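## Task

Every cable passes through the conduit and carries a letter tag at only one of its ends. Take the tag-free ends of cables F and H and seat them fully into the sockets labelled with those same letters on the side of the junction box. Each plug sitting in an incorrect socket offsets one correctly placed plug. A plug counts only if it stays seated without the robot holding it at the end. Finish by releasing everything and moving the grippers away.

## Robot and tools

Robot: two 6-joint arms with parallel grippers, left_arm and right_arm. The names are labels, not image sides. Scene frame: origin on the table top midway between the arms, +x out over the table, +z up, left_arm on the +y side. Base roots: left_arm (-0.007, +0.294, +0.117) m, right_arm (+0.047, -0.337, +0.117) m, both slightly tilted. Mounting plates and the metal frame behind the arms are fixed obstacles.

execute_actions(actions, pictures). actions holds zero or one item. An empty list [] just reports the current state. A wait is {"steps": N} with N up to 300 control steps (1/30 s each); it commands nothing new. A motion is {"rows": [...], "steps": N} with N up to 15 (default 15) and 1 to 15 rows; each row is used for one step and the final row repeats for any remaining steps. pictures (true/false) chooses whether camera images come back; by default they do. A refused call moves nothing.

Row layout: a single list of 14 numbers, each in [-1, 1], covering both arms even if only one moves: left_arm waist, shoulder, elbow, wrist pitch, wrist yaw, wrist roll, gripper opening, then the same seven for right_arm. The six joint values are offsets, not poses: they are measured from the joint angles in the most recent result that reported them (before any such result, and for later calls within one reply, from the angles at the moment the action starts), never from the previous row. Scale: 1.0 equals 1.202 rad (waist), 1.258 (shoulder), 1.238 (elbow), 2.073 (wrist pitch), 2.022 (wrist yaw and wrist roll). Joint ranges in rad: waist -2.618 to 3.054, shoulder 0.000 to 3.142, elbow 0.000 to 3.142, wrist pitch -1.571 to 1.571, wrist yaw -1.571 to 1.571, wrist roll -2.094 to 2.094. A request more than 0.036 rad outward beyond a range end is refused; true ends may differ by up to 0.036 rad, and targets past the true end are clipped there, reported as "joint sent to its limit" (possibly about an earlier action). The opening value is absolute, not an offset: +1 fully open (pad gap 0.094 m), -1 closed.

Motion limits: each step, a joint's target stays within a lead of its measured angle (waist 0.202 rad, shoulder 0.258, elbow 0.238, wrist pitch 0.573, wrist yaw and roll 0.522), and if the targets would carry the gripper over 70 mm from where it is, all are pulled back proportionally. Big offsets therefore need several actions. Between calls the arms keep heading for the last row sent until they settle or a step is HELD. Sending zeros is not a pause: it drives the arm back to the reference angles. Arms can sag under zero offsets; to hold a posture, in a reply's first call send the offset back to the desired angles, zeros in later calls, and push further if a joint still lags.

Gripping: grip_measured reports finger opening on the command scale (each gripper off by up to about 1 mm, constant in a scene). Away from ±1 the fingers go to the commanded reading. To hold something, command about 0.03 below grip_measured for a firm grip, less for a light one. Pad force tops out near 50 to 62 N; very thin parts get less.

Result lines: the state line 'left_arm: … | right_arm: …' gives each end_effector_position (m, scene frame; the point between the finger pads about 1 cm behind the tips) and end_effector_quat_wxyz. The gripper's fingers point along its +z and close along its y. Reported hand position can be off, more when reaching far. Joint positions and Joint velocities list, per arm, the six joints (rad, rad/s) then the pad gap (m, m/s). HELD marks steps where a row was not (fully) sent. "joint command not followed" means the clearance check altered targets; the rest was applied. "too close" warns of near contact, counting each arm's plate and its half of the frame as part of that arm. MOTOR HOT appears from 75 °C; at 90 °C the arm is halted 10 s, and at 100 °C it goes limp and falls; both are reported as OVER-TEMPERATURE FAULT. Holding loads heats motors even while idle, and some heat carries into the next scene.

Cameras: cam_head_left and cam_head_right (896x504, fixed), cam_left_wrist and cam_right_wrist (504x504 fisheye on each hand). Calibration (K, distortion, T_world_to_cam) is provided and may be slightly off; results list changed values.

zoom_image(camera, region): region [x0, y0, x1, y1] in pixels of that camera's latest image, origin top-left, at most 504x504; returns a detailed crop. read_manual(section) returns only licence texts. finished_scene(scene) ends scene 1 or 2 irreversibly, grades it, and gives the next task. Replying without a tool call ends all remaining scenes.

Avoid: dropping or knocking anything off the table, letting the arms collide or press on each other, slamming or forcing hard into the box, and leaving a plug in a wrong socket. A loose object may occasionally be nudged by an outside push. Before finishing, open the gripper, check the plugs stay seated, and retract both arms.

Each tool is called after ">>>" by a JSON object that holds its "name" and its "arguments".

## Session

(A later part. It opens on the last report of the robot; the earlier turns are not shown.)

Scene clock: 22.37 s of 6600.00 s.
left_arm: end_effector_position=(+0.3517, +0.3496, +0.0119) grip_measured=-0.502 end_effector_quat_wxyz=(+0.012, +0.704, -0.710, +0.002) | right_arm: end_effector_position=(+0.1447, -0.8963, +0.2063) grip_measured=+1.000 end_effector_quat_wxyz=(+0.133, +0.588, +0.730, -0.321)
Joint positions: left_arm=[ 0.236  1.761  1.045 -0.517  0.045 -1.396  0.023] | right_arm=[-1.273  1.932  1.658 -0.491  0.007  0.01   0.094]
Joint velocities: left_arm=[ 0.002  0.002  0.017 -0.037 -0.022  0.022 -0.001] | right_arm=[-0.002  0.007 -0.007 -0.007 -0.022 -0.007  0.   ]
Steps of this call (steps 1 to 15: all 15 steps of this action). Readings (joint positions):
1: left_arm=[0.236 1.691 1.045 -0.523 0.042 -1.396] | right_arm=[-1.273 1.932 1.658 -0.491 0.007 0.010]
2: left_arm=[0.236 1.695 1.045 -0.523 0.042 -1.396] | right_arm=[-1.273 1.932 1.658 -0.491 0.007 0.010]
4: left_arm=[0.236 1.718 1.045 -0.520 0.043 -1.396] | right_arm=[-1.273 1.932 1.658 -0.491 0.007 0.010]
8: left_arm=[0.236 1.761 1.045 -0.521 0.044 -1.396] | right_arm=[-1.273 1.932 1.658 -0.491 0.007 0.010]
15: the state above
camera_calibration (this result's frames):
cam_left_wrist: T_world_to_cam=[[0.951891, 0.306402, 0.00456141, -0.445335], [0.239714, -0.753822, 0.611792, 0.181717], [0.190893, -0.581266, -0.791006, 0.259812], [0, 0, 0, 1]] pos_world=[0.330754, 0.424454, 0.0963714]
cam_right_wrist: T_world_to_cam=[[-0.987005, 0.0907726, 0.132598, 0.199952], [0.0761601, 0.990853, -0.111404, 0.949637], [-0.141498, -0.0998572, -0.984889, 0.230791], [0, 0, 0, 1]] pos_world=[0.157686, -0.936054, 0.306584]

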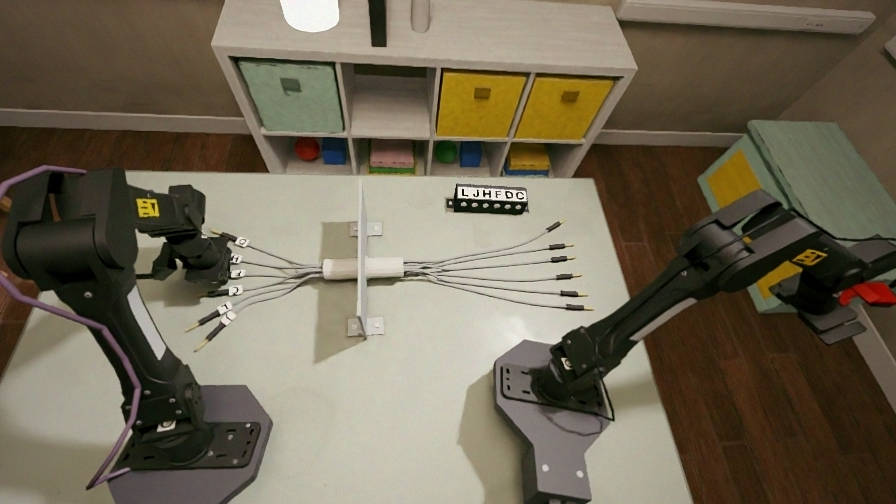

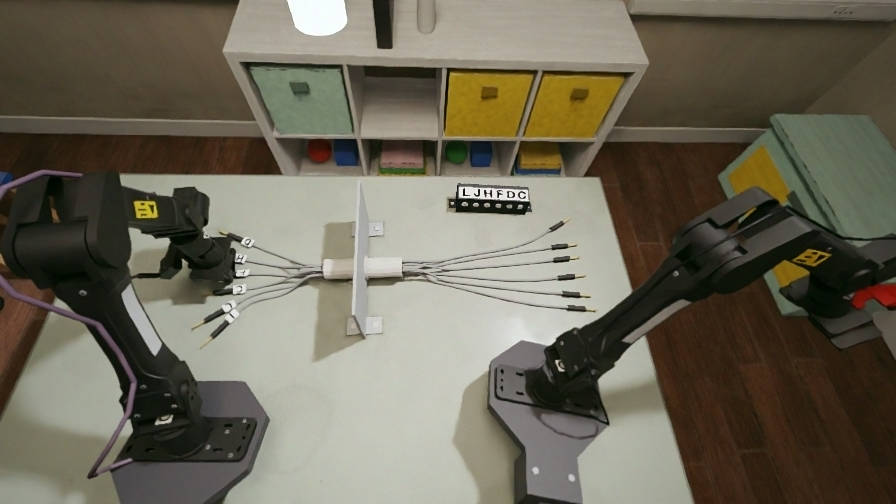

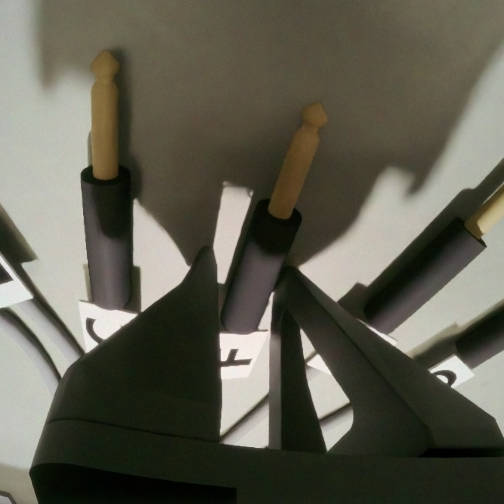

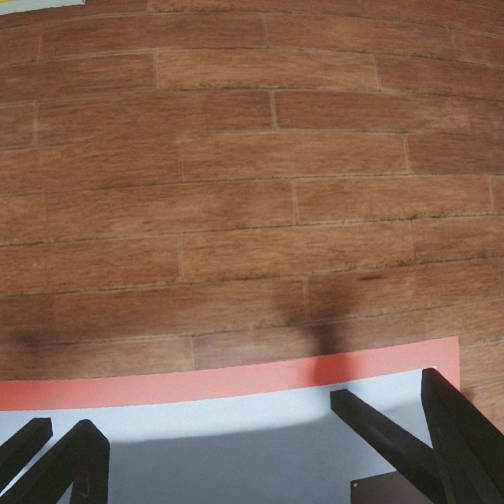

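>>> {"name": "execute_actions", "arguments": {"actions": [{"rows":[[0,0,0,0,0,0,-0.7,0,0,0,0,0,0,1],[0,0,0,0,0,0,-0.8,0,0,0,0,0,0,1],[0,0,0,0,0,0,-0.85,0,0,0,0,0,0,1],[0,0,0,0,0,0,-0.85,0,0,0,0,0,0,1],[0,0,0,0,0,0,-0.85,0,0,0,0,0,0,1],[0,-0.03,0,0,0,0,-0.85,0,0,0,0,0,0,1],[0.02,-0.03,0,0,0,0,-0.85,0,0,0,0,0,0,1],[0.04,-0.03,0,0,0,0,-0.85,0,0,0,0,0,0,1],[0.06,-0.03,0,0,0,0,-0.85,0,0,0,0,0,0,1],[0.08,-0.03,0,0,0,0,-0.85,0,0,0,0,0,0,1],[0.1,-0.03,0,0,0,0,-0.85,0,0,0,0,0,0,1],[0.12,-0.03,0,0,0,0,-0.85,0,0,0,0,0,0,1],[0.14,-0.03,0,0,0,0,-0.85,0,0,0,0,0,0,1],[0.16,-0.03,0,0,0,0,-0.85,0,0,0,0,0,0,1]],"steps":15}], "pictures": false}}

>>> {"name": "execute_actions", "arguments": {"actions": [{"steps":10}]}}

>>> {"name": "zoom_image", "arguments": {"camera": "cam_head_right", "region": [390,170,630,330]}}

Scene clock: 24.50 s of 6600.00 s.
left_arm: end_effector_position=(+0.3424, +0.4037, +0.0183) grip_measured=-0.769 end_effector_quat_wxyz=(-0.006, +0.754, -0.657, -0.007) | right_arm: end_effector_position=(+0.1447, -0.8963, +0.2063) grip_measured=+1.000 end_effector_quat_wxyz=(+0.133, +0.588, +0.730, -0.321)
Joint positions: left_arm=[ 0.391  1.749  1.045 -0.517  0.062 -1.396  0.011] | right_arm=[-1.273  1.932  1.658 -0.491  0.007  0.01   0.094]
Joint velocities: left_arm=[ 0.73  -0.012 -0.012  0.022 -0.066  0.051  0.003] | right_arm=[ 0.002  0.002  0.012  0.051 -0.051  0.066  0.   ]
Steps of this call (steps 1 to 15: the robot went on to your last target; steps 16 to 49: nothing new was sent; steps 50 to 64: all 15 steps of this action). Readings (joint positions):
50: left_arm=[0.236 1.761 1.045 -0.517 0.045 -1.396] | right_arm=[-1.273 1.932 1.658 -0.491 0.007 0.010]
51: left_arm=[0.236 1.761 1.045 -0.517 0.045 -1.396] | right_arm=[-1.273 1.932 1.658 -0.491 0.007 0.010]
53: left_arm=[0.236 1.761 1.045 -0.517 0.046 -1.396] | right_arm=[-1.273 1.932 1.658 -0.491 0.007 0.010]
57: left_arm=[0.241 1.756 1.045 -0.517 0.049 -1.396] | right_arm=[-1.273 1.932 1.658 -0.491 0.007 0.010]
64: the state above

Scene clock: 24.83 s of 6600.00 s.
left_arm: end_effector_position=(+0.3375, +0.4192, +0.0195) grip_measured=-0.769 end_effector_quat_wxyz=(-0.012, +0.766, -0.643, -0.015) | right_arm: end_effector_position=(+0.1447, -0.8963, +0.2063) grip_measured=+1.000 end_effector_quat_wxyz=(+0.133, +0.588, +0.730, -0.321)
Joint positions: left_arm=[ 0.431  1.749  1.045 -0.517  0.057 -1.396  0.011] | right_arm=[-1.273  1.932  1.658 -0.491  0.007  0.01   0.094]
Joint velocities: left_arm=[ 0.012 -0.012 -0.022  0.007 -0.066 -0.007  0.001] | right_arm=[-0.012 -0.007  0.012  0.007  0.11   0.051  0.   ]
Steps of this call (steps 1 to 10: the robot went on to your last target). Readings (joint positions):
1: left_arm=[0.412 1.749 1.045 -0.517 0.060 -1.396] | right_arm=[-1.273 1.932 1.658 -0.491 0.007 0.010]
2: left_arm=[0.425 1.749 1.045 -0.517 0.058 -1.396] | right_arm=[-1.273 1.932 1.658 -0.491 0.007 0.010]
4: left_arm=[0.432 1.749 1.045 -0.517 0.057 -1.396] | right_arm=[-1.273 1.932 1.658 -0.491 0.007 0.010]
8: left_arm=[0.431 1.749 1.045 -0.517 0.057 -1.396] | right_arm=[-1.273 1.932 1.658 -0.491 0.007 0.010]
10: the state above
camera_calibration (this result's frames):
cam_left_wrist: T_world_to_cam=[[0.880424, 0.472851, 0.0355871, -0.499446], [0.370505, -0.732813, 0.570711, 0.180742], [0.29594, -0.489282, -0.82038, 0.235577], [0, 0, 0, 1]] pos_world=[0.303042, 0.483877, 0.107885]
cam_right_wrist: T_world_to_cam=[[-0.987005, 0.0907726, 0.132598, 0.199952], [0.0761601, 0.990853, -0.111404, 0.949637], [-0.141498, -0.0998572, -0.984889, 0.230791], [0, 0, 0, 1]] pos_world=[0.157686, -0.936054, 0.306584]

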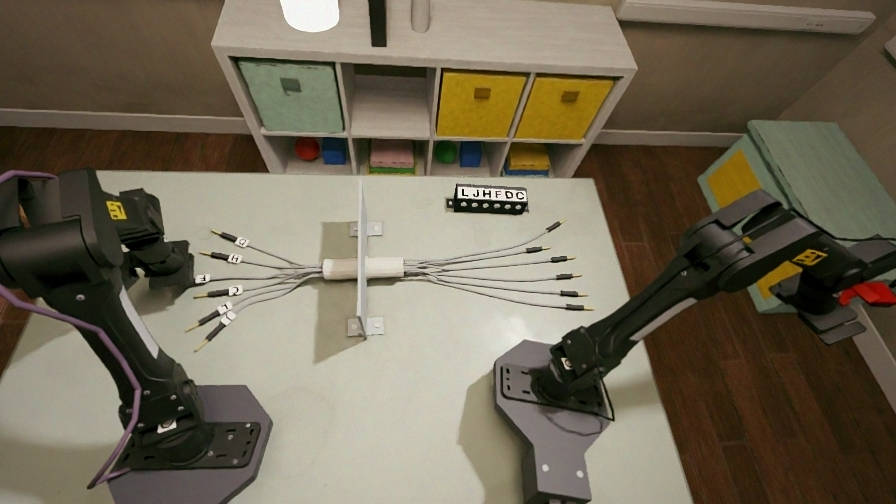

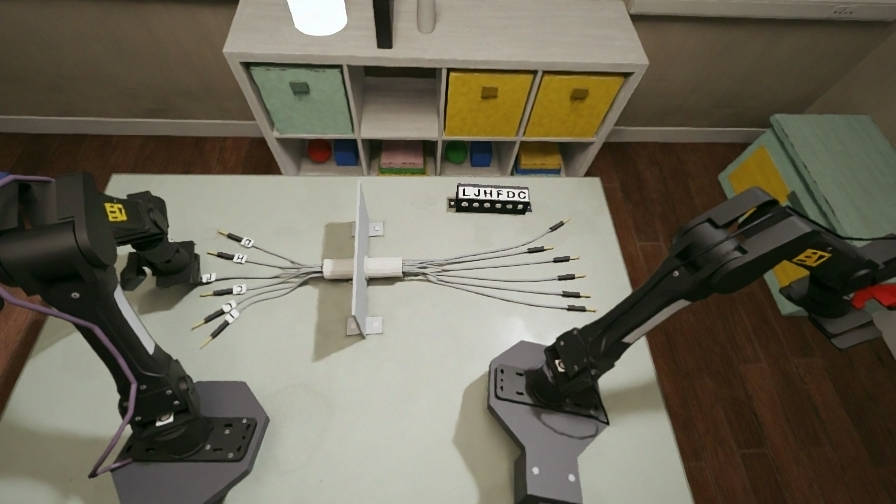

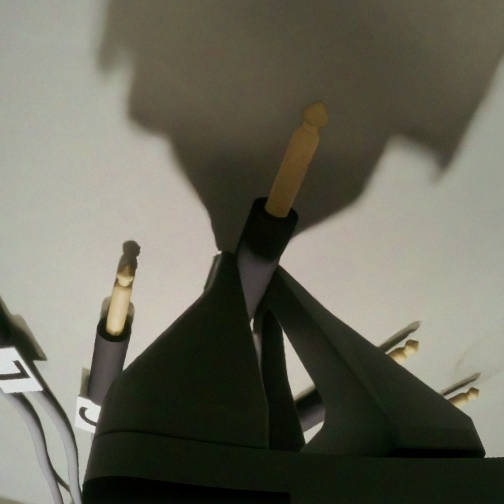

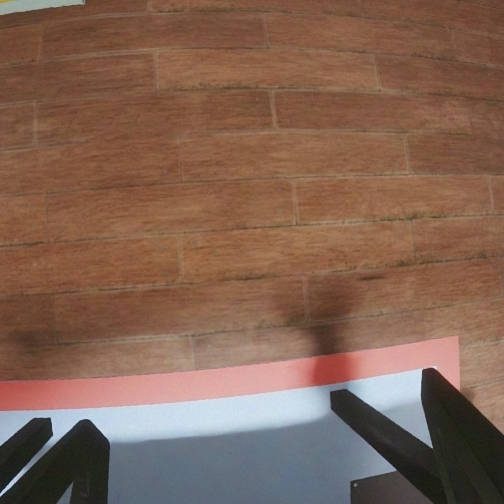

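Region (390, 170, 630, 330) of cam_head_right's 896x504 image, scaled by 2.100, with more detail than that image has.

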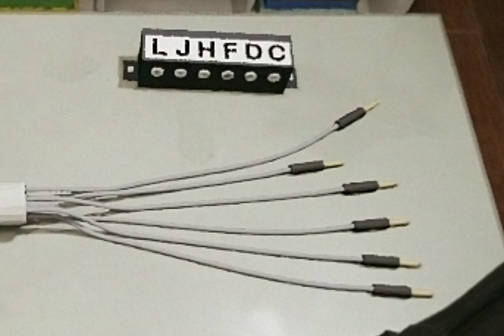

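>>> {"name": "execute_actions", "arguments": {"actions": [{"rows":[[0,0,0,0,0,0,-0.5,0,0,0,0,0,0,1],[0,0,0,0,0,0,-0.5,0,0,0,0,0,0,1],[0,0,0,0,0,0,-0.5,0,0,0,0,0,0,1],[0,-0.04,0.03,0,0,0,-0.5,0,0,0,0,0,0,1],[0,-0.04,0.08,-0.02,0,0,-0.5,0,0,0,0,0,0,1],[-0.04,-0.02,0.13,-0.03,-0.01,0.04,-0.5,0,0,0,0,0,0,1],[-0.09,0,0.18,-0.04,-0.02,0.08,-0.5,0,0,0,0,0,0,1],[-0.13,0.03,0.219,-0.051,-0.028,0.12,-0.5,0,0,0,0,0,0,1],[-0.171,0.056,0.219,-0.051,-0.028,0.141,-0.5,0,0,0,0,0,0,1]],"steps":15}], "pictures": false}}

>>> {"name": "execute_actions", "arguments": {"actions": [{"steps":10}]}}

Scene clock: 31.23 s of 6600.00 s.
left_arm: end_effector_position=(+0.4431, +0.3503, +0.0545) grip_measured=-0.502 end_effector_quat_wxyz=(+0.067, -0.601, +0.796, -0.045) | right_arm: end_effector_position=(+0.1447, -0.8963, +0.2063) grip_measured=+1.000 end_effector_quat_wxyz=(+0.133, +0.588, +0.730, -0.321)
Joint positions: left_arm=[ 0.199  1.795  1.314 -0.573  0.026 -1.166  0.023] | right_arm=[-1.273  1.932  1.658 -0.491  0.007  0.01   0.094]
Joint velocities: left_arm=[-0.017  0.139  0.002 -0.11  -0.007  0.3   -0.001] | right_arm=[ 0.002 -0.002 -0.002  0.022  0.022  0.066  0.   ]
Steps of this call (steps 1 to 30: the robot went on to your last target; steps 31 to 90: nothing new was sent; then 2.90 s passed at rest; steps 91 to 105: all 15 steps of this action). Readings (joint positions):
91: left_arm=[0.431 1.749 1.045 -0.517 0.058 -1.396] | right_arm=[-1.273 1.932 1.658 -0.491 0.007 0.010]
92: left_arm=[0.431 1.749 1.045 -0.517 0.058 -1.396] | right_arm=[-1.273 1.932 1.658 -0.491 0.007 0.010]
94: left_arm=[0.431 1.747 1.046 -0.517 0.059 -1.396] | right_arm=[-1.273 1.932 1.658 -0.491 0.007 0.010]
98: left_arm=[0.394 1.757 1.175 -0.589 0.037 -1.334] | right_arm=[-1.273 1.932 1.658 -0.491 0.007 0.010]
105: the state above

Scene clock: 31.57 s of 6600.00 s.
left_arm: end_effector_position=(+0.4317, +0.3585, +0.0454) grip_measured=-0.502 end_effector_quat_wxyz=(+0.051, -0.593, +0.803, -0.025) | right_arm: end_effector_position=(+0.1447, -0.8963, +0.2063) grip_measured=+1.000 end_effector_quat_wxyz=(+0.133, +0.588, +0.730, -0.321)
Joint positions: left_arm=[ 0.217  1.817  1.314 -0.599  0.017 -1.127  0.023] | right_arm=[-1.273  1.932  1.658 -0.491  0.007  0.01   0.094]
Joint velocities: left_arm=[ 0.002  0.007 -0.017 -0.081 -0.066 -0.066 -0.   ] | right_arm=[-0.012  0.007  0.032 -0.037  0.037 -0.051  0.   ]
Steps of this call (steps 1 to 10: the robot went on to your last target). Readings (joint positions):
1: left_arm=[0.199 1.801 1.314 -0.578 0.026 -1.157] | right_arm=[-1.273 1.932 1.658 -0.491 0.007 0.010]
2: left_arm=[0.204 1.806 1.314 -0.583 0.025 -1.150] | right_arm=[-1.273 1.932 1.658 -0.491 0.007 0.010]
4: left_arm=[0.212 1.814 1.314 -0.591 0.021 -1.140] | right_arm=[-1.273 1.932 1.658 -0.491 0.007 0.010]
8: left_arm=[0.217 1.817 1.314 -0.599 0.017 -1.130] | right_arm=[-1.273 1.932 1.658 -0.491 0.007 0.010]
10: the state above
camera_calibration (this result's frames):
cam_left_wrist: T_world_to_cam=[[0.990577, 0.0199755, 0.135491, -0.444319], [-0.0630292, -0.811822, 0.580493, 0.301641], [0.12159, -0.583563, -0.802913, 0.307486], [0, 0, 0, 1]] pos_world=[0.421757, 0.433192, 0.131985]
cam_right_wrist: T_world_to_cam=[[-0.987005, 0.0907726, 0.132598, 0.199952], [0.0761601, 0.990853, -0.111404, 0.949637], [-0.141498, -0.0998572, -0.984889, 0.230791], [0, 0, 0, 1]] pos_world=[0.157686, -0.936054, 0.306584]

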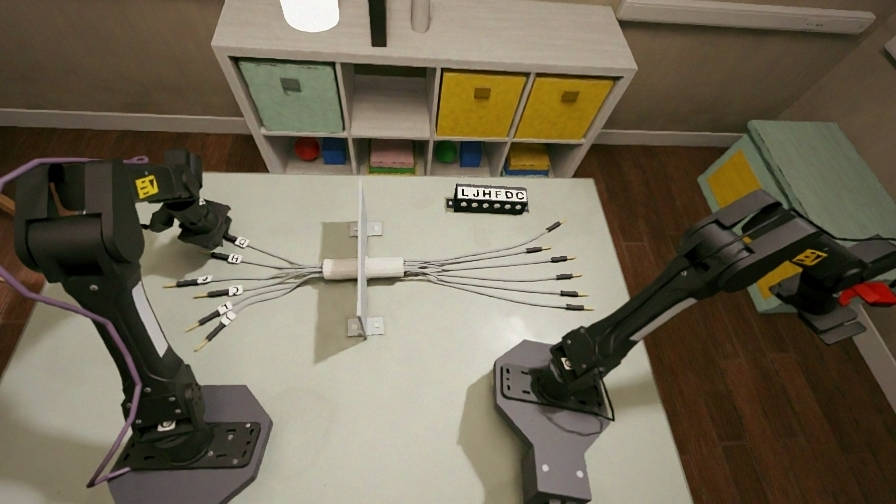

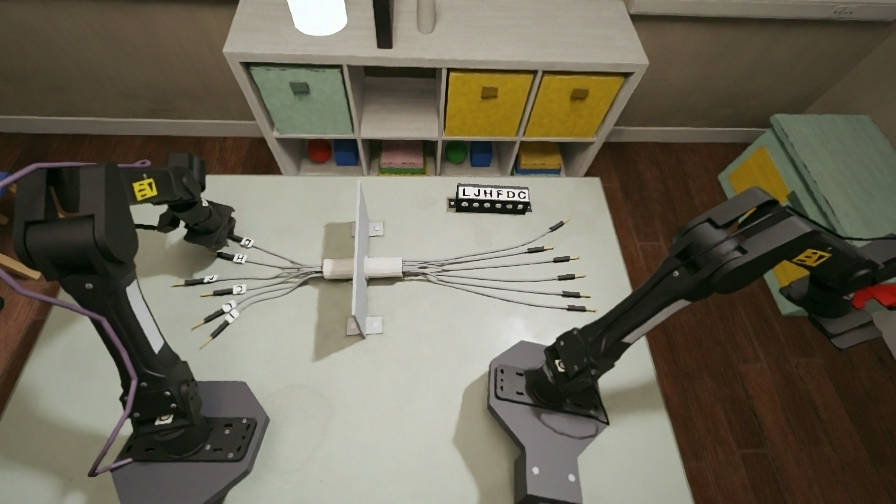

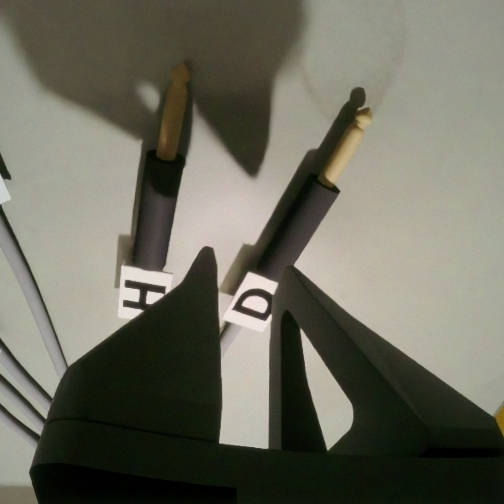

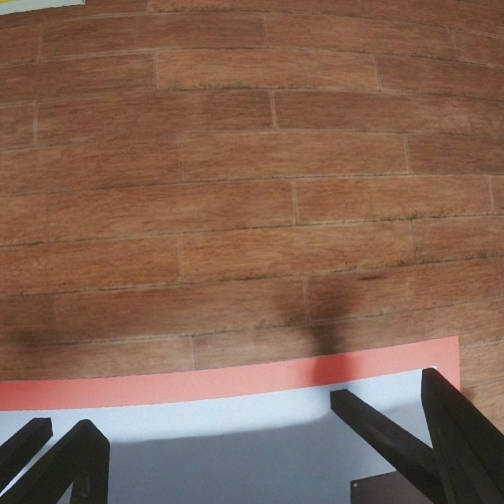

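>>> {"name": "execute_actions", "arguments": {"actions": [{"rows":[[0.005,0.025,0,-0.012,-0.008,0,-0.5,0,0,0,0,0,0,1],[0.005,0.05,0,-0.012,-0.008,0,-0.5,0,0,0,0,0,0,1],[0.005,0.07,0,-0.012,-0.008,0,-0.5,0,0,0,0,0,0,1]],"steps":15}]}}

Scene clock: 32.77 s of 6600.00 s.
left_arm: end_effector_position=(+0.4137, +0.3565, +0.0129) grip_measured=-0.502 end_effector_quat_wxyz=(+0.010, -0.593, +0.805, -0.003) | right_arm: end_effector_position=(+0.1447, -0.8963, +0.2063) grip_measured=+1.000 end_effector_quat_wxyz=(+0.133, +0.588, +0.730, -0.321)
Joint positions: left_arm=[ 0.217  1.903  1.314 -0.605  0.017 -1.123  0.023] | right_arm=[-1.273  1.932  1.658 -0.491  0.007  0.01   0.094]
Joint velocities: left_arm=[ 0.007 -0.002 -0.022 -0.11   0.007 -0.066 -0.001] | right_arm=[-0.002 -0.007  0.007 -0.022  0.051 -0.066  0.   ]
Steps of this call (steps 1 to 21: the robot went on to your last target; steps 22 to 36: all 15 steps of this action). Readings (joint positions):
22: left_arm=[0.217 1.819 1.314 -0.600 0.017 -1.123] | right_arm=[-1.273 1.932 1.658 -0.491 0.007 0.010]
23: left_arm=[0.217 1.824 1.314 -0.600 0.017 -1.123] | right_arm=[-1.273 1.932 1.658 -0.491 0.007 0.010]
25: left_arm=[0.217 1.850 1.314 -0.600 0.017 -1.123] | right_arm=[-1.273 1.932 1.658 -0.491 0.007 0.010]
29: left_arm=[0.217 1.898 1.314 -0.602 0.018 -1.123] | right_arm=[-1.273 1.932 1.658 -0.491 0.007 0.010]
36: the state above
camera_calibration (this result's frames):
cam_left_wrist: T_world_to_cam=[[0.998839, 0.0189245, 0.0443036, -0.42397], [-0.0111443, -0.803911, 0.594646, 0.293283], [0.0468695, -0.594449, -0.802766, 0.317227], [0, 0, 0, 1]] pos_world=[0.411878, 0.432372, 0.0990432]
cam_right_wrist: T_world_to_cam=[[-0.987005, 0.0907726, 0.132598, 0.199952], [0.0761601, 0.990853, -0.111404, 0.949637], [-0.141498, -0.0998572, -0.984889, 0.230791], [0, 0, 0, 1]] pos_world=[0.157686, -0.936054, 0.306584]

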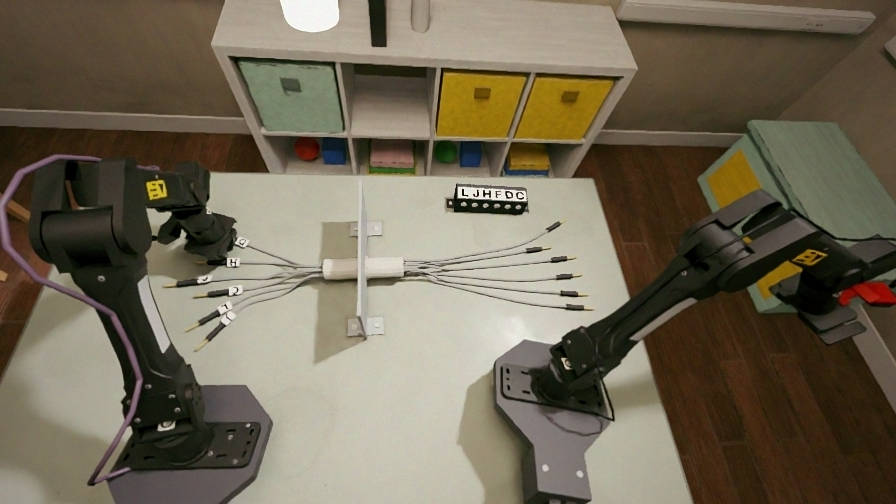

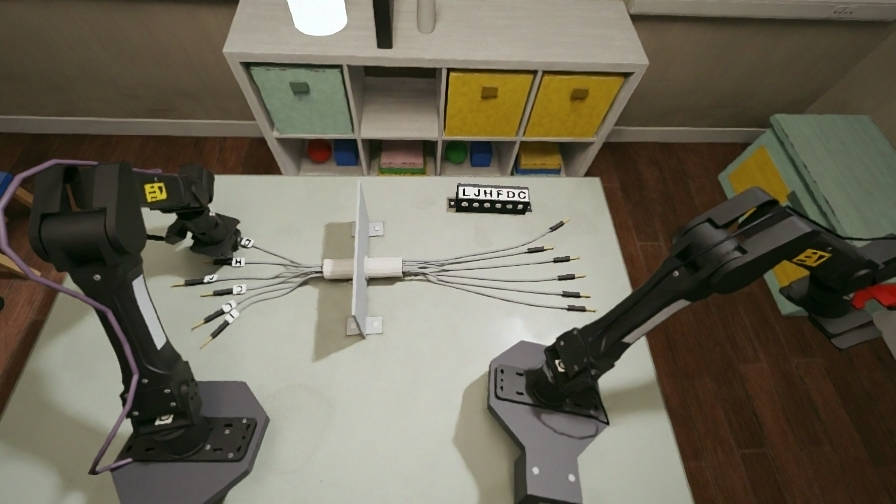

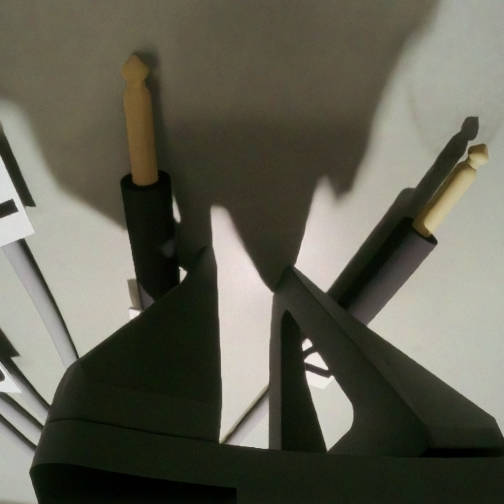

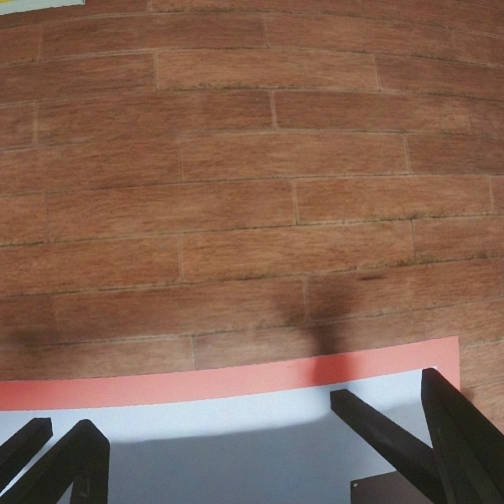

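>>> {"name": "execute_actions", "arguments": {"actions": [{"rows":[[0,-0.04,0,0,0,0,-0.5,0,0,0,0,0,0,1],[0,-0.08,0,0,0,0,-0.5,0,0,0,0,0,0,1],[0,-0.11,-0.02,0.01,0,0,-0.5,0,0,0,0,0,0,1],[0,-0.12,-0.05,0.02,0,0,-0.5,0,0,0,0,0,0,1],[0,-0.12,-0.08,0.03,0,0,-0.5,0,0,0,0,0,0,1],[0,-0.12,-0.105,0.035,0,0,-0.5,0,0,0,0,0,0,1],[0,-0.12,-0.105,0.035,0,0,-0.5,0,0,0,0,0,0,1],[0,-0.12,-0.105,0.035,0,0,-0.5,0,0,0,0,0,0,1],[0,-0.1,-0.105,0.035,0,0,-0.5,0,0,0,0,0,0,1],[0,-0.085,-0.105,0.035,0,0,-0.5,0,0,0,0,0,0,1],[0,-0.07,-0.105,0.035,0,0,-0.5,0,0,0,0,0,0,1],[0,-0.06,-0.105,0.035,0,0,-0.5,0,0,0,0,0,0,1]],"steps":15}], "pictures": false}}

>>> {"name": "execute_actions", "arguments": {"actions": [{"steps":10}]}}

Scene clock: 35.67 s of 6600.00 s.
left_arm: end_effector_position=(+0.3991, +0.3539, +0.0254) grip_measured=-0.502 end_effector_quat_wxyz=(+0.024, -0.593, +0.805, -0.012) | right_arm: end_effector_position=(+0.1447, -0.8963, +0.2063) grip_measured=+1.000 end_effector_quat_wxyz=(+0.133, +0.588, +0.730, -0.321)
Joint positions: left_arm=[ 0.217  1.807  1.201 -0.556  0.018 -1.123  0.023] | right_arm=[-1.273  1.932  1.658 -0.491  0.007  0.01   0.094]
Joint velocities: left_arm=[-0.022 -0.027 -0.022  0.066  0.051 -0.037  0.001] | right_arm=[-0.007  0.017  0.002  0.022  0.007  0.022  0.   ]
Steps of this call (steps 1 to 15: the robot went on to your last target; steps 16 to 72: nothing new was sent; steps 73 to 87: all 15 steps of this action). Readings (joint positions):
73: left_arm=[0.217 1.901 1.314 -0.605 0.017 -1.123] | right_arm=[-1.273 1.932 1.658 -0.491 0.007 0.010]
74: left_arm=[0.217 1.894 1.314 -0.605 0.018 -1.123] | right_arm=[-1.273 1.932 1.658 -0.491 0.007 0.010]
76: left_arm=[0.217 1.853 1.294 -0.597 0.019 -1.123] | right_arm=[-1.273 1.932 1.658 -0.491 0.007 0.010]
80: left_arm=[0.217 1.755 1.220 -0.564 0.019 -1.123] | right_arm=[-1.273 1.932 1.658 -0.491 0.007 0.010]
87: the state above

Scene clock: 36.00 s of 6600.00 s.
left_arm: end_effector_position=(+0.4004, +0.3539, +0.0252) grip_measured=-0.502 end_effector_quat_wxyz=(+0.026, -0.593, +0.805, -0.013) | right_arm: end_effector_position=(+0.1447, -0.8963, +0.2063) grip_measured=+1.000 end_effector_quat_wxyz=(+0.133, +0.588, +0.730, -0.321)
Joint positions: left_arm=[ 0.217  1.808  1.201 -0.55   0.019 -1.123  0.023] | right_arm=[-1.273  1.932  1.658 -0.491  0.007  0.01   0.094]
Joint velocities: left_arm=[ 0.002  0.007 -0.007 -0.007 -0.051 -0.022  0.001] | right_arm=[ 0.007  0.007  0.007  0.007  0.037 -0.081  0.   ]
Steps of this call (steps 1 to 10: the robot went on to your last target). Readings (joint positions):
1: left_arm=[0.217 1.807 1.201 -0.552 0.018 -1.123] | right_arm=[-1.273 1.932 1.658 -0.491 0.007 0.010]
2: left_arm=[0.217 1.808 1.201 -0.551 0.018 -1.123] | right_arm=[-1.273 1.932 1.658 -0.491 0.007 0.010]
4: left_arm=[0.217 1.808 1.201 -0.551 0.019 -1.123] | right_arm=[-1.273 1.932 1.658 -0.491 0.007 0.010]
8: left_arm=[0.217 1.808 1.201 -0.550 0.019 -1.123] | right_arm=[-1.273 1.932 1.658 -0.491 0.007 0.010]
10: the state above
camera_calibration (this result's frames):
cam_left_wrist: T_world_to_cam=[[0.996449, 0.0178171, 0.0822899, -0.410764], [-0.0343747, -0.806101, 0.590778, 0.293939], [0.0768599, -0.591509, -0.802627, 0.313103], [0, 0, 0, 1]] pos_world=[0.395344, 0.429467, 0.111454]
cam_right_wrist: T_world_to_cam=[[-0.987005, 0.0907726, 0.132598, 0.199952], [0.0761601, 0.990853, -0.111404, 0.949637], [-0.141498, -0.0998572, -0.984889, 0.230791], [0, 0, 0, 1]] pos_world=[0.157686, -0.936054, 0.306584]

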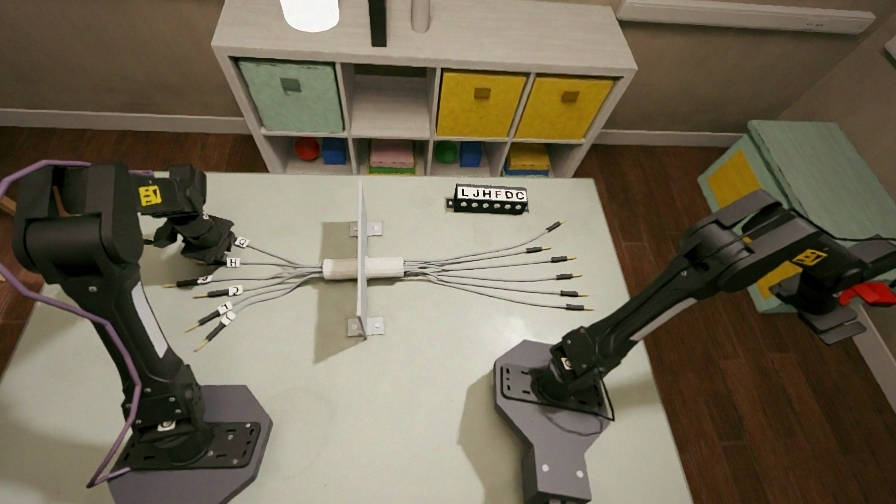

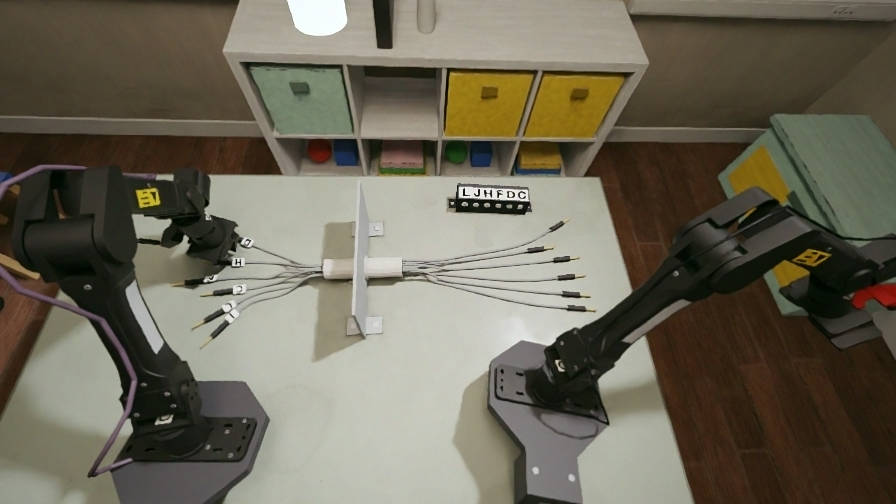

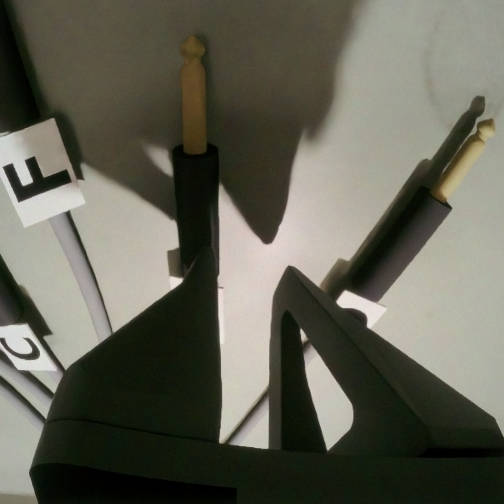

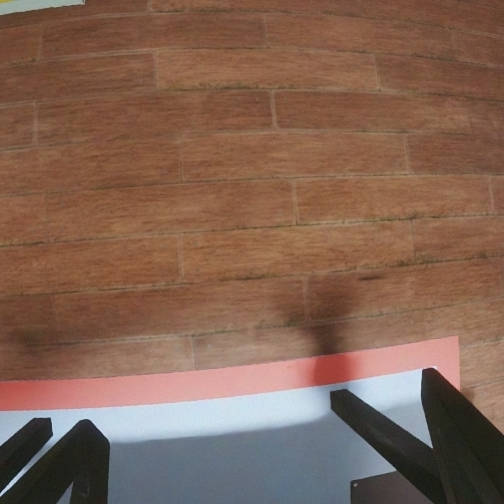

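>>> {"name": "execute_actions", "arguments": {"actions": [{"rows":[[0,0,0,0,0,0,-0.3,0,0,0,0,0,0,1],[0,0,0,0,0,0,-0.3,0,0,0,0,0,0,1],[0,0,0,0,0,0,-0.3,0,0,0,0,0,0,1],[0,0,-0.015,0,0,0,-0.3,0,0,0,0,0,0,1],[0,0,-0.025,0,0,0,-0.3,0,0,0,0,0,0,1],[0,0.01,-0.037,0.005,0,0,-0.3,0,0,0,0,0,0,1]],"steps":15}]}}

Scene clock: 37.63 s of 6600.00 s.
left_arm: end_effector_position=(+0.3964, +0.3527, +0.0243) grip_measured=-0.302 end_effector_quat_wxyz=(+0.022, -0.593, +0.805, -0.013) | right_arm: end_effector_position=(+0.1447, -0.8963, +0.2063) grip_measured=+1.000 end_effector_quat_wxyz=(+0.133, +0.588, +0.730, -0.321)
Joint positions: left_arm=[ 0.217  1.803  1.188 -0.549  0.023 -1.123  0.033] | right_arm=[-1.273  1.932  1.658 -0.491  0.007  0.01   0.094]
Joint velocities: left_arm=[-0.017 -0.007 -0.017  0.051 -0.022  0.081 -0.   ] | right_arm=[-0.012 -0.002  0.007  0.007 -0.022 -0.007  0.   ]
Steps of this call (steps 1 to 15: the robot went on to your last target; steps 16 to 34: nothing new was sent; steps 35 to 49: all 15 steps of this action). Readings (joint positions):
35: left_arm=[0.217 1.808 1.201 -0.550 0.021 -1.123] | right_arm=[-1.273 1.932 1.658 -0.491 0.007 0.010]
36: left_arm=[0.217 1.808 1.201 -0.550 0.023 -1.123] | right_arm=[-1.273 1.932 1.658 -0.491 0.007 0.010]
38: left_arm=[0.217 1.808 1.201 -0.550 0.025 -1.123] | right_arm=[-1.273 1.932 1.658 -0.491 0.007 0.010]
42: left_arm=[0.217 1.804 1.192 -0.549 0.024 -1.123] | right_arm=[-1.273 1.932 1.658 -0.491 0.007 0.010]
49: the state above
camera_calibration (this result's frames):
cam_left_wrist: T_world_to_cam=[[0.996944, 0.0181275, 0.0759907, -0.406844], [-0.030734, -0.803266, 0.594827, 0.29076], [0.0718235, -0.595344, -0.800254, 0.315251], [0, 0, 0, 1]] pos_world=[0.391895, 0.428616, 0.110245]
cam_right_wrist: T_world_to_cam=[[-0.987005, 0.0907726, 0.132598, 0.199952], [0.0761601, 0.990853, -0.111404, 0.949637], [-0.141498, -0.0998572, -0.984889, 0.230791], [0, 0, 0, 1]] pos_world=[0.157686, -0.936054, 0.306584]

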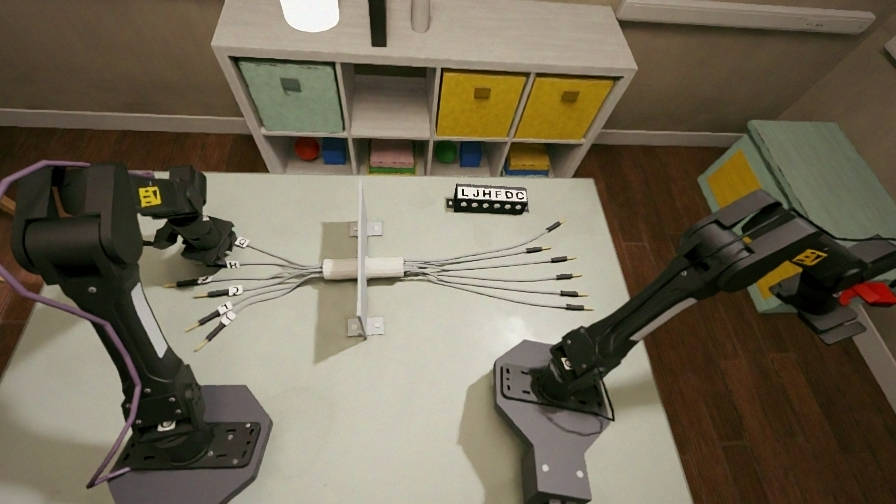

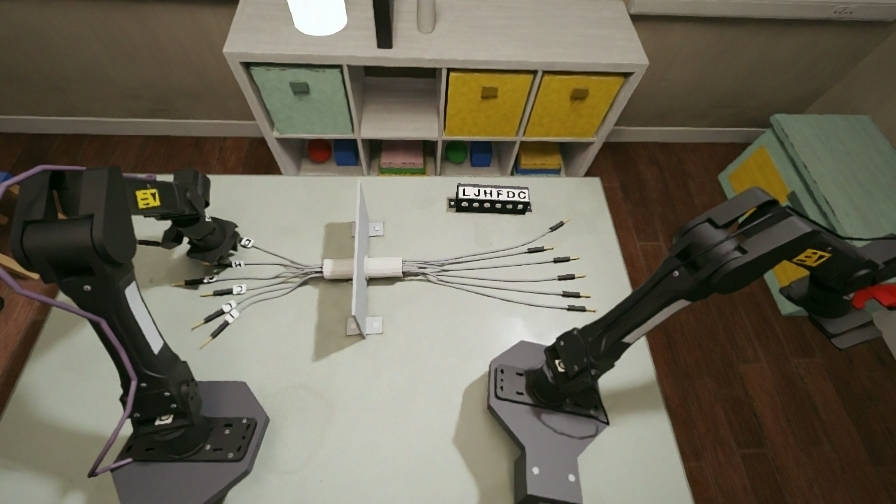

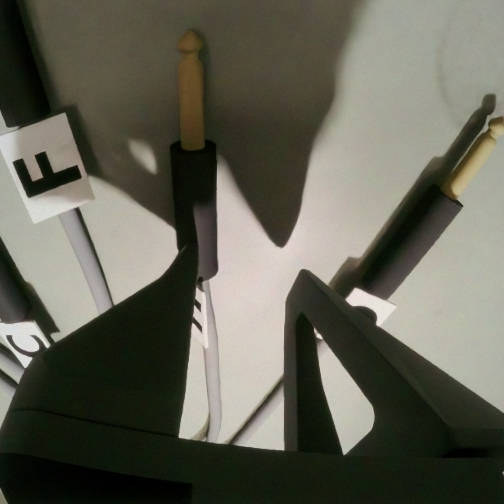

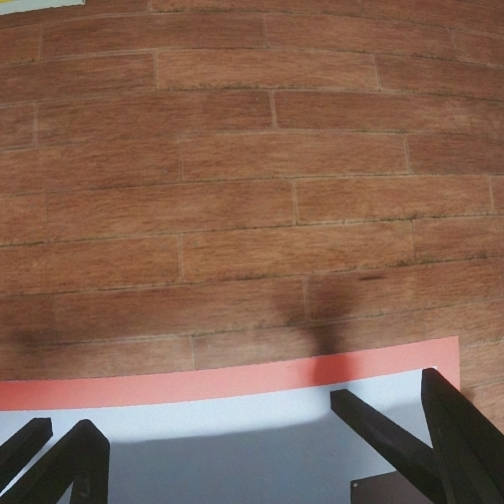

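>>> {"name": "execute_actions", "arguments": {"actions": [{"rows":[[0,-0.03,0,0,0,0,-0.3,0,0,0,0,0,0,1],[0,-0.06,0,0,0,0,-0.3,0,0,0,0,0,0,1],[0,-0.07,0,0,0,0,-0.3,0,0,0,0,0,0,1],[0.015,-0.07,-0.015,0,0,0,-0.3,0,0,0,0,0,0,1],[0.03,-0.07,-0.03,0,0,0,-0.3,0,0,0,0,0,0,1],[0.035,-0.07,-0.035,0,0,0,-0.3,0,0,0,0,0,0,1],[0.035,-0.07,-0.035,0,0,0,-0.3,0,0,0,0,0,0,1],[0.035,-0.07,-0.035,0,0,0,-0.3,0,0,0,0,0,0,1],[0.035,-0.05,-0.035,0,0,0,-0.3,0,0,0,0,0,0,1],[0.035,-0.03,-0.035,0,0,0,-0.3,0,0,0,0,0,0,1],[0.035,-0.01,-0.035,0,0,0,-0.3,0,0,0,0,0,0,1],[0.035,0.0,-0.035,0,0,0,-0.3,0,0,0,0,0,0,1],[0.035,0.01,-0.035,0,0,0,-0.3,0,0,0,0,0,0,1]],"steps":15}], "pictures": false}}

>>> {"name": "execute_actions", "arguments": {"actions": [{"steps":10}]}}

Scene clock: 39.87 s of 6600.00 s.
left_arm: end_effector_position=(+0.3854, +0.3648, +0.0216) grip_measured=-0.302 end_effector_quat_wxyz=(+0.017, -0.606, +0.795, -0.006) | right_arm: end_effector_position=(+0.1447, -0.8963, +0.2063) grip_measured=+1.000 end_effector_quat_wxyz=(+0.133, +0.588, +0.730, -0.321)
Joint positions: left_arm=[ 0.253  1.797  1.163 -0.547  0.028 -1.123  0.033] | right_arm=[-1.273  1.932  1.658 -0.491  0.007  0.01   0.094]
Joint velocities: left_arm=[-0.007  0.422 -0.081  0.037 -0.007 -0.051  0.   ] | right_arm=[ 0.022 -0.002 -0.002 -0.11  -0.022 -0.051  0.   ]
Steps of this call (steps 1 to 15: the robot went on to your last target; steps 16 to 52: nothing new was sent; steps 53 to 67: all 15 steps of this action). Readings (joint positions):
53: left_arm=[0.217 1.799 1.188 -0.549 0.023 -1.123] | right_arm=[-1.273 1.932 1.658 -0.491 0.007 0.010]
54: left_arm=[0.217 1.793 1.188 -0.549 0.023 -1.123] | right_arm=[-1.273 1.932 1.658 -0.491 0.007 0.010]
56: left_arm=[0.218 1.773 1.187 -0.549 0.025 -1.123] | right_arm=[-1.273 1.932 1.658 -0.491 0.007 0.010]
60: left_arm=[0.239 1.728 1.169 -0.547 0.028 -1.123] | right_arm=[-1.273 1.932 1.658 -0.491 0.007 0.010]
67: the state above

Scene clock: 40.20 s of 6600.00 s.
left_arm: end_effector_position=(+0.3769, +0.3636, +0.0122) grip_measured=-0.302 end_effector_quat_wxyz=(+0.003, -0.607, +0.795, +0.002) | right_arm: end_effector_position=(+0.1447, -0.8963, +0.2063) grip_measured=+1.000 end_effector_quat_wxyz=(+0.133, +0.588, +0.730, -0.321)
Joint positions: left_arm=[ 0.253  1.82   1.153 -0.546  0.028 -1.123  0.033] | right_arm=[-1.273  1.932  1.658 -0.491  0.007  0.01   0.094]
Joint velocities: left_arm=[ 0.012 -0.012  0.012 -0.022 -0.066 -0.051 -0.001] | right_arm=[ 0.002 -0.017 -0.012 -0.022  0.051 -0.081  0.   ]
Steps of this call (steps 1 to 10: the robot went on to your last target). Readings (joint positions):
1: left_arm=[0.253 1.808 1.159 -0.547 0.028 -1.123] | right_arm=[-1.273 1.932 1.658 -0.491 0.007 0.010]
2: left_arm=[0.253 1.816 1.156 -0.547 0.028 -1.123] | right_arm=[-1.273 1.932 1.658 -0.491 0.007 0.010]
4: left_arm=[0.253 1.820 1.153 -0.547 0.028 -1.123] | right_arm=[-1.273 1.932 1.658 -0.491 0.007 0.010]
8: left_arm=[0.253 1.820 1.153 -0.546 0.028 -1.123] | right_arm=[-1.273 1.932 1.658 -0.491 0.007 0.010]
10: the state above
camera_calibration (this result's frames):
cam_left_wrist: T_world_to_cam=[[0.99825, 0.0525186, 0.0271691, -0.399057], [0.0260587, -0.803195, 0.595146, 0.284683], [0.0530783, -0.593397, -0.803158, 0.319901], [0, 0, 0, 1]] pos_world=[0.373961, 0.439442, 0.0983452]
cam_right_wrist: T_world_to_cam=[[-0.987005, 0.0907726, 0.132598, 0.199952], [0.0761601, 0.990853, -0.111404, 0.949637], [-0.141498, -0.0998572, -0.984889, 0.230791], [0, 0, 0, 1]] pos_world=[0.157686, -0.936054, 0.306584]

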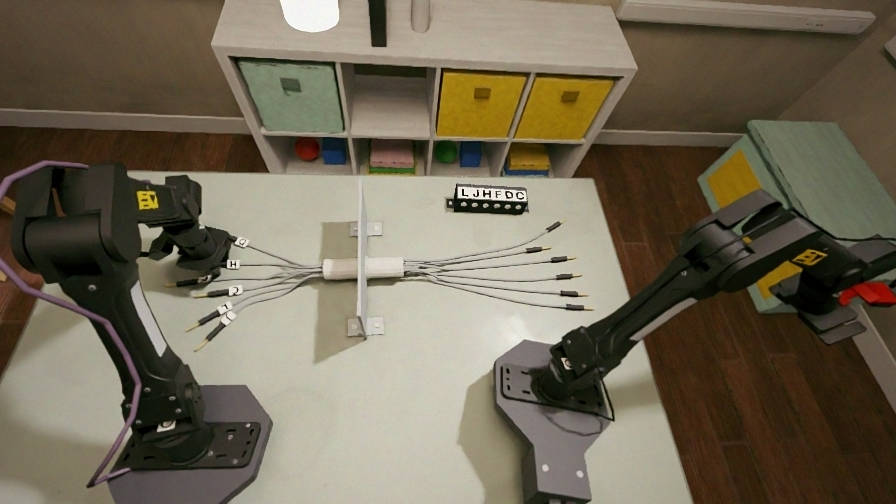

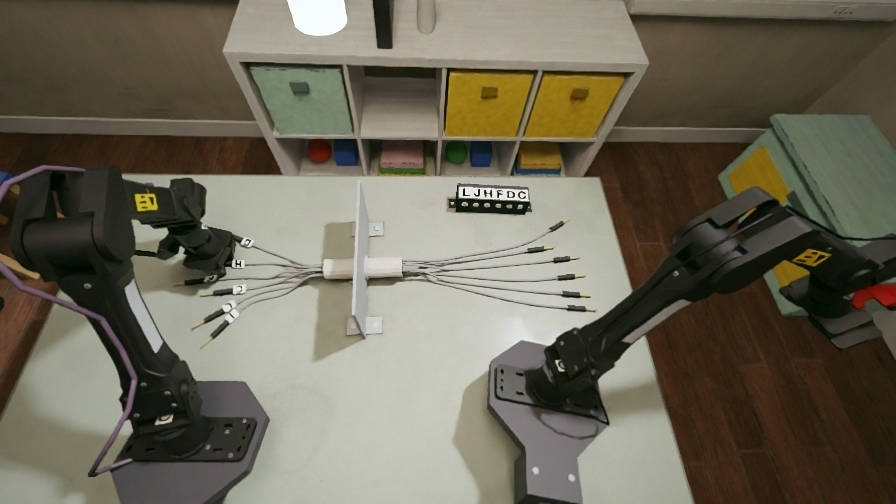

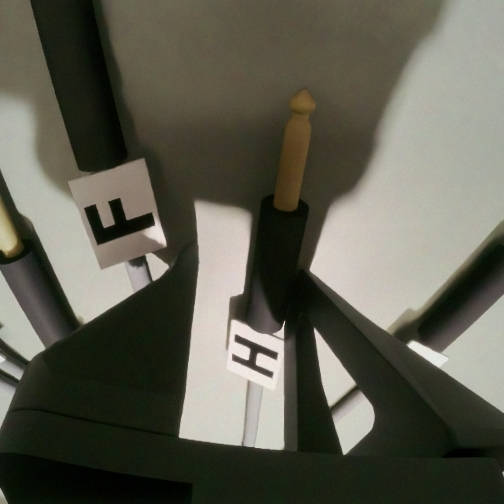

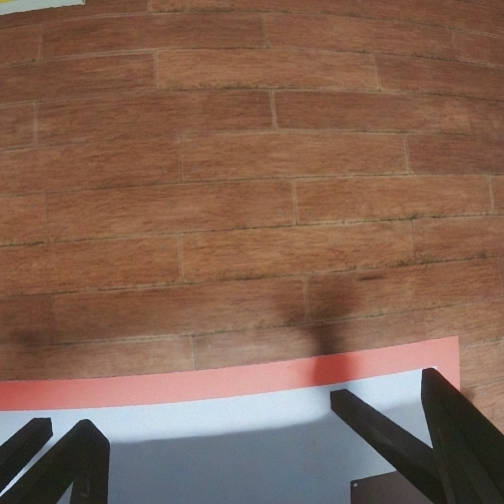

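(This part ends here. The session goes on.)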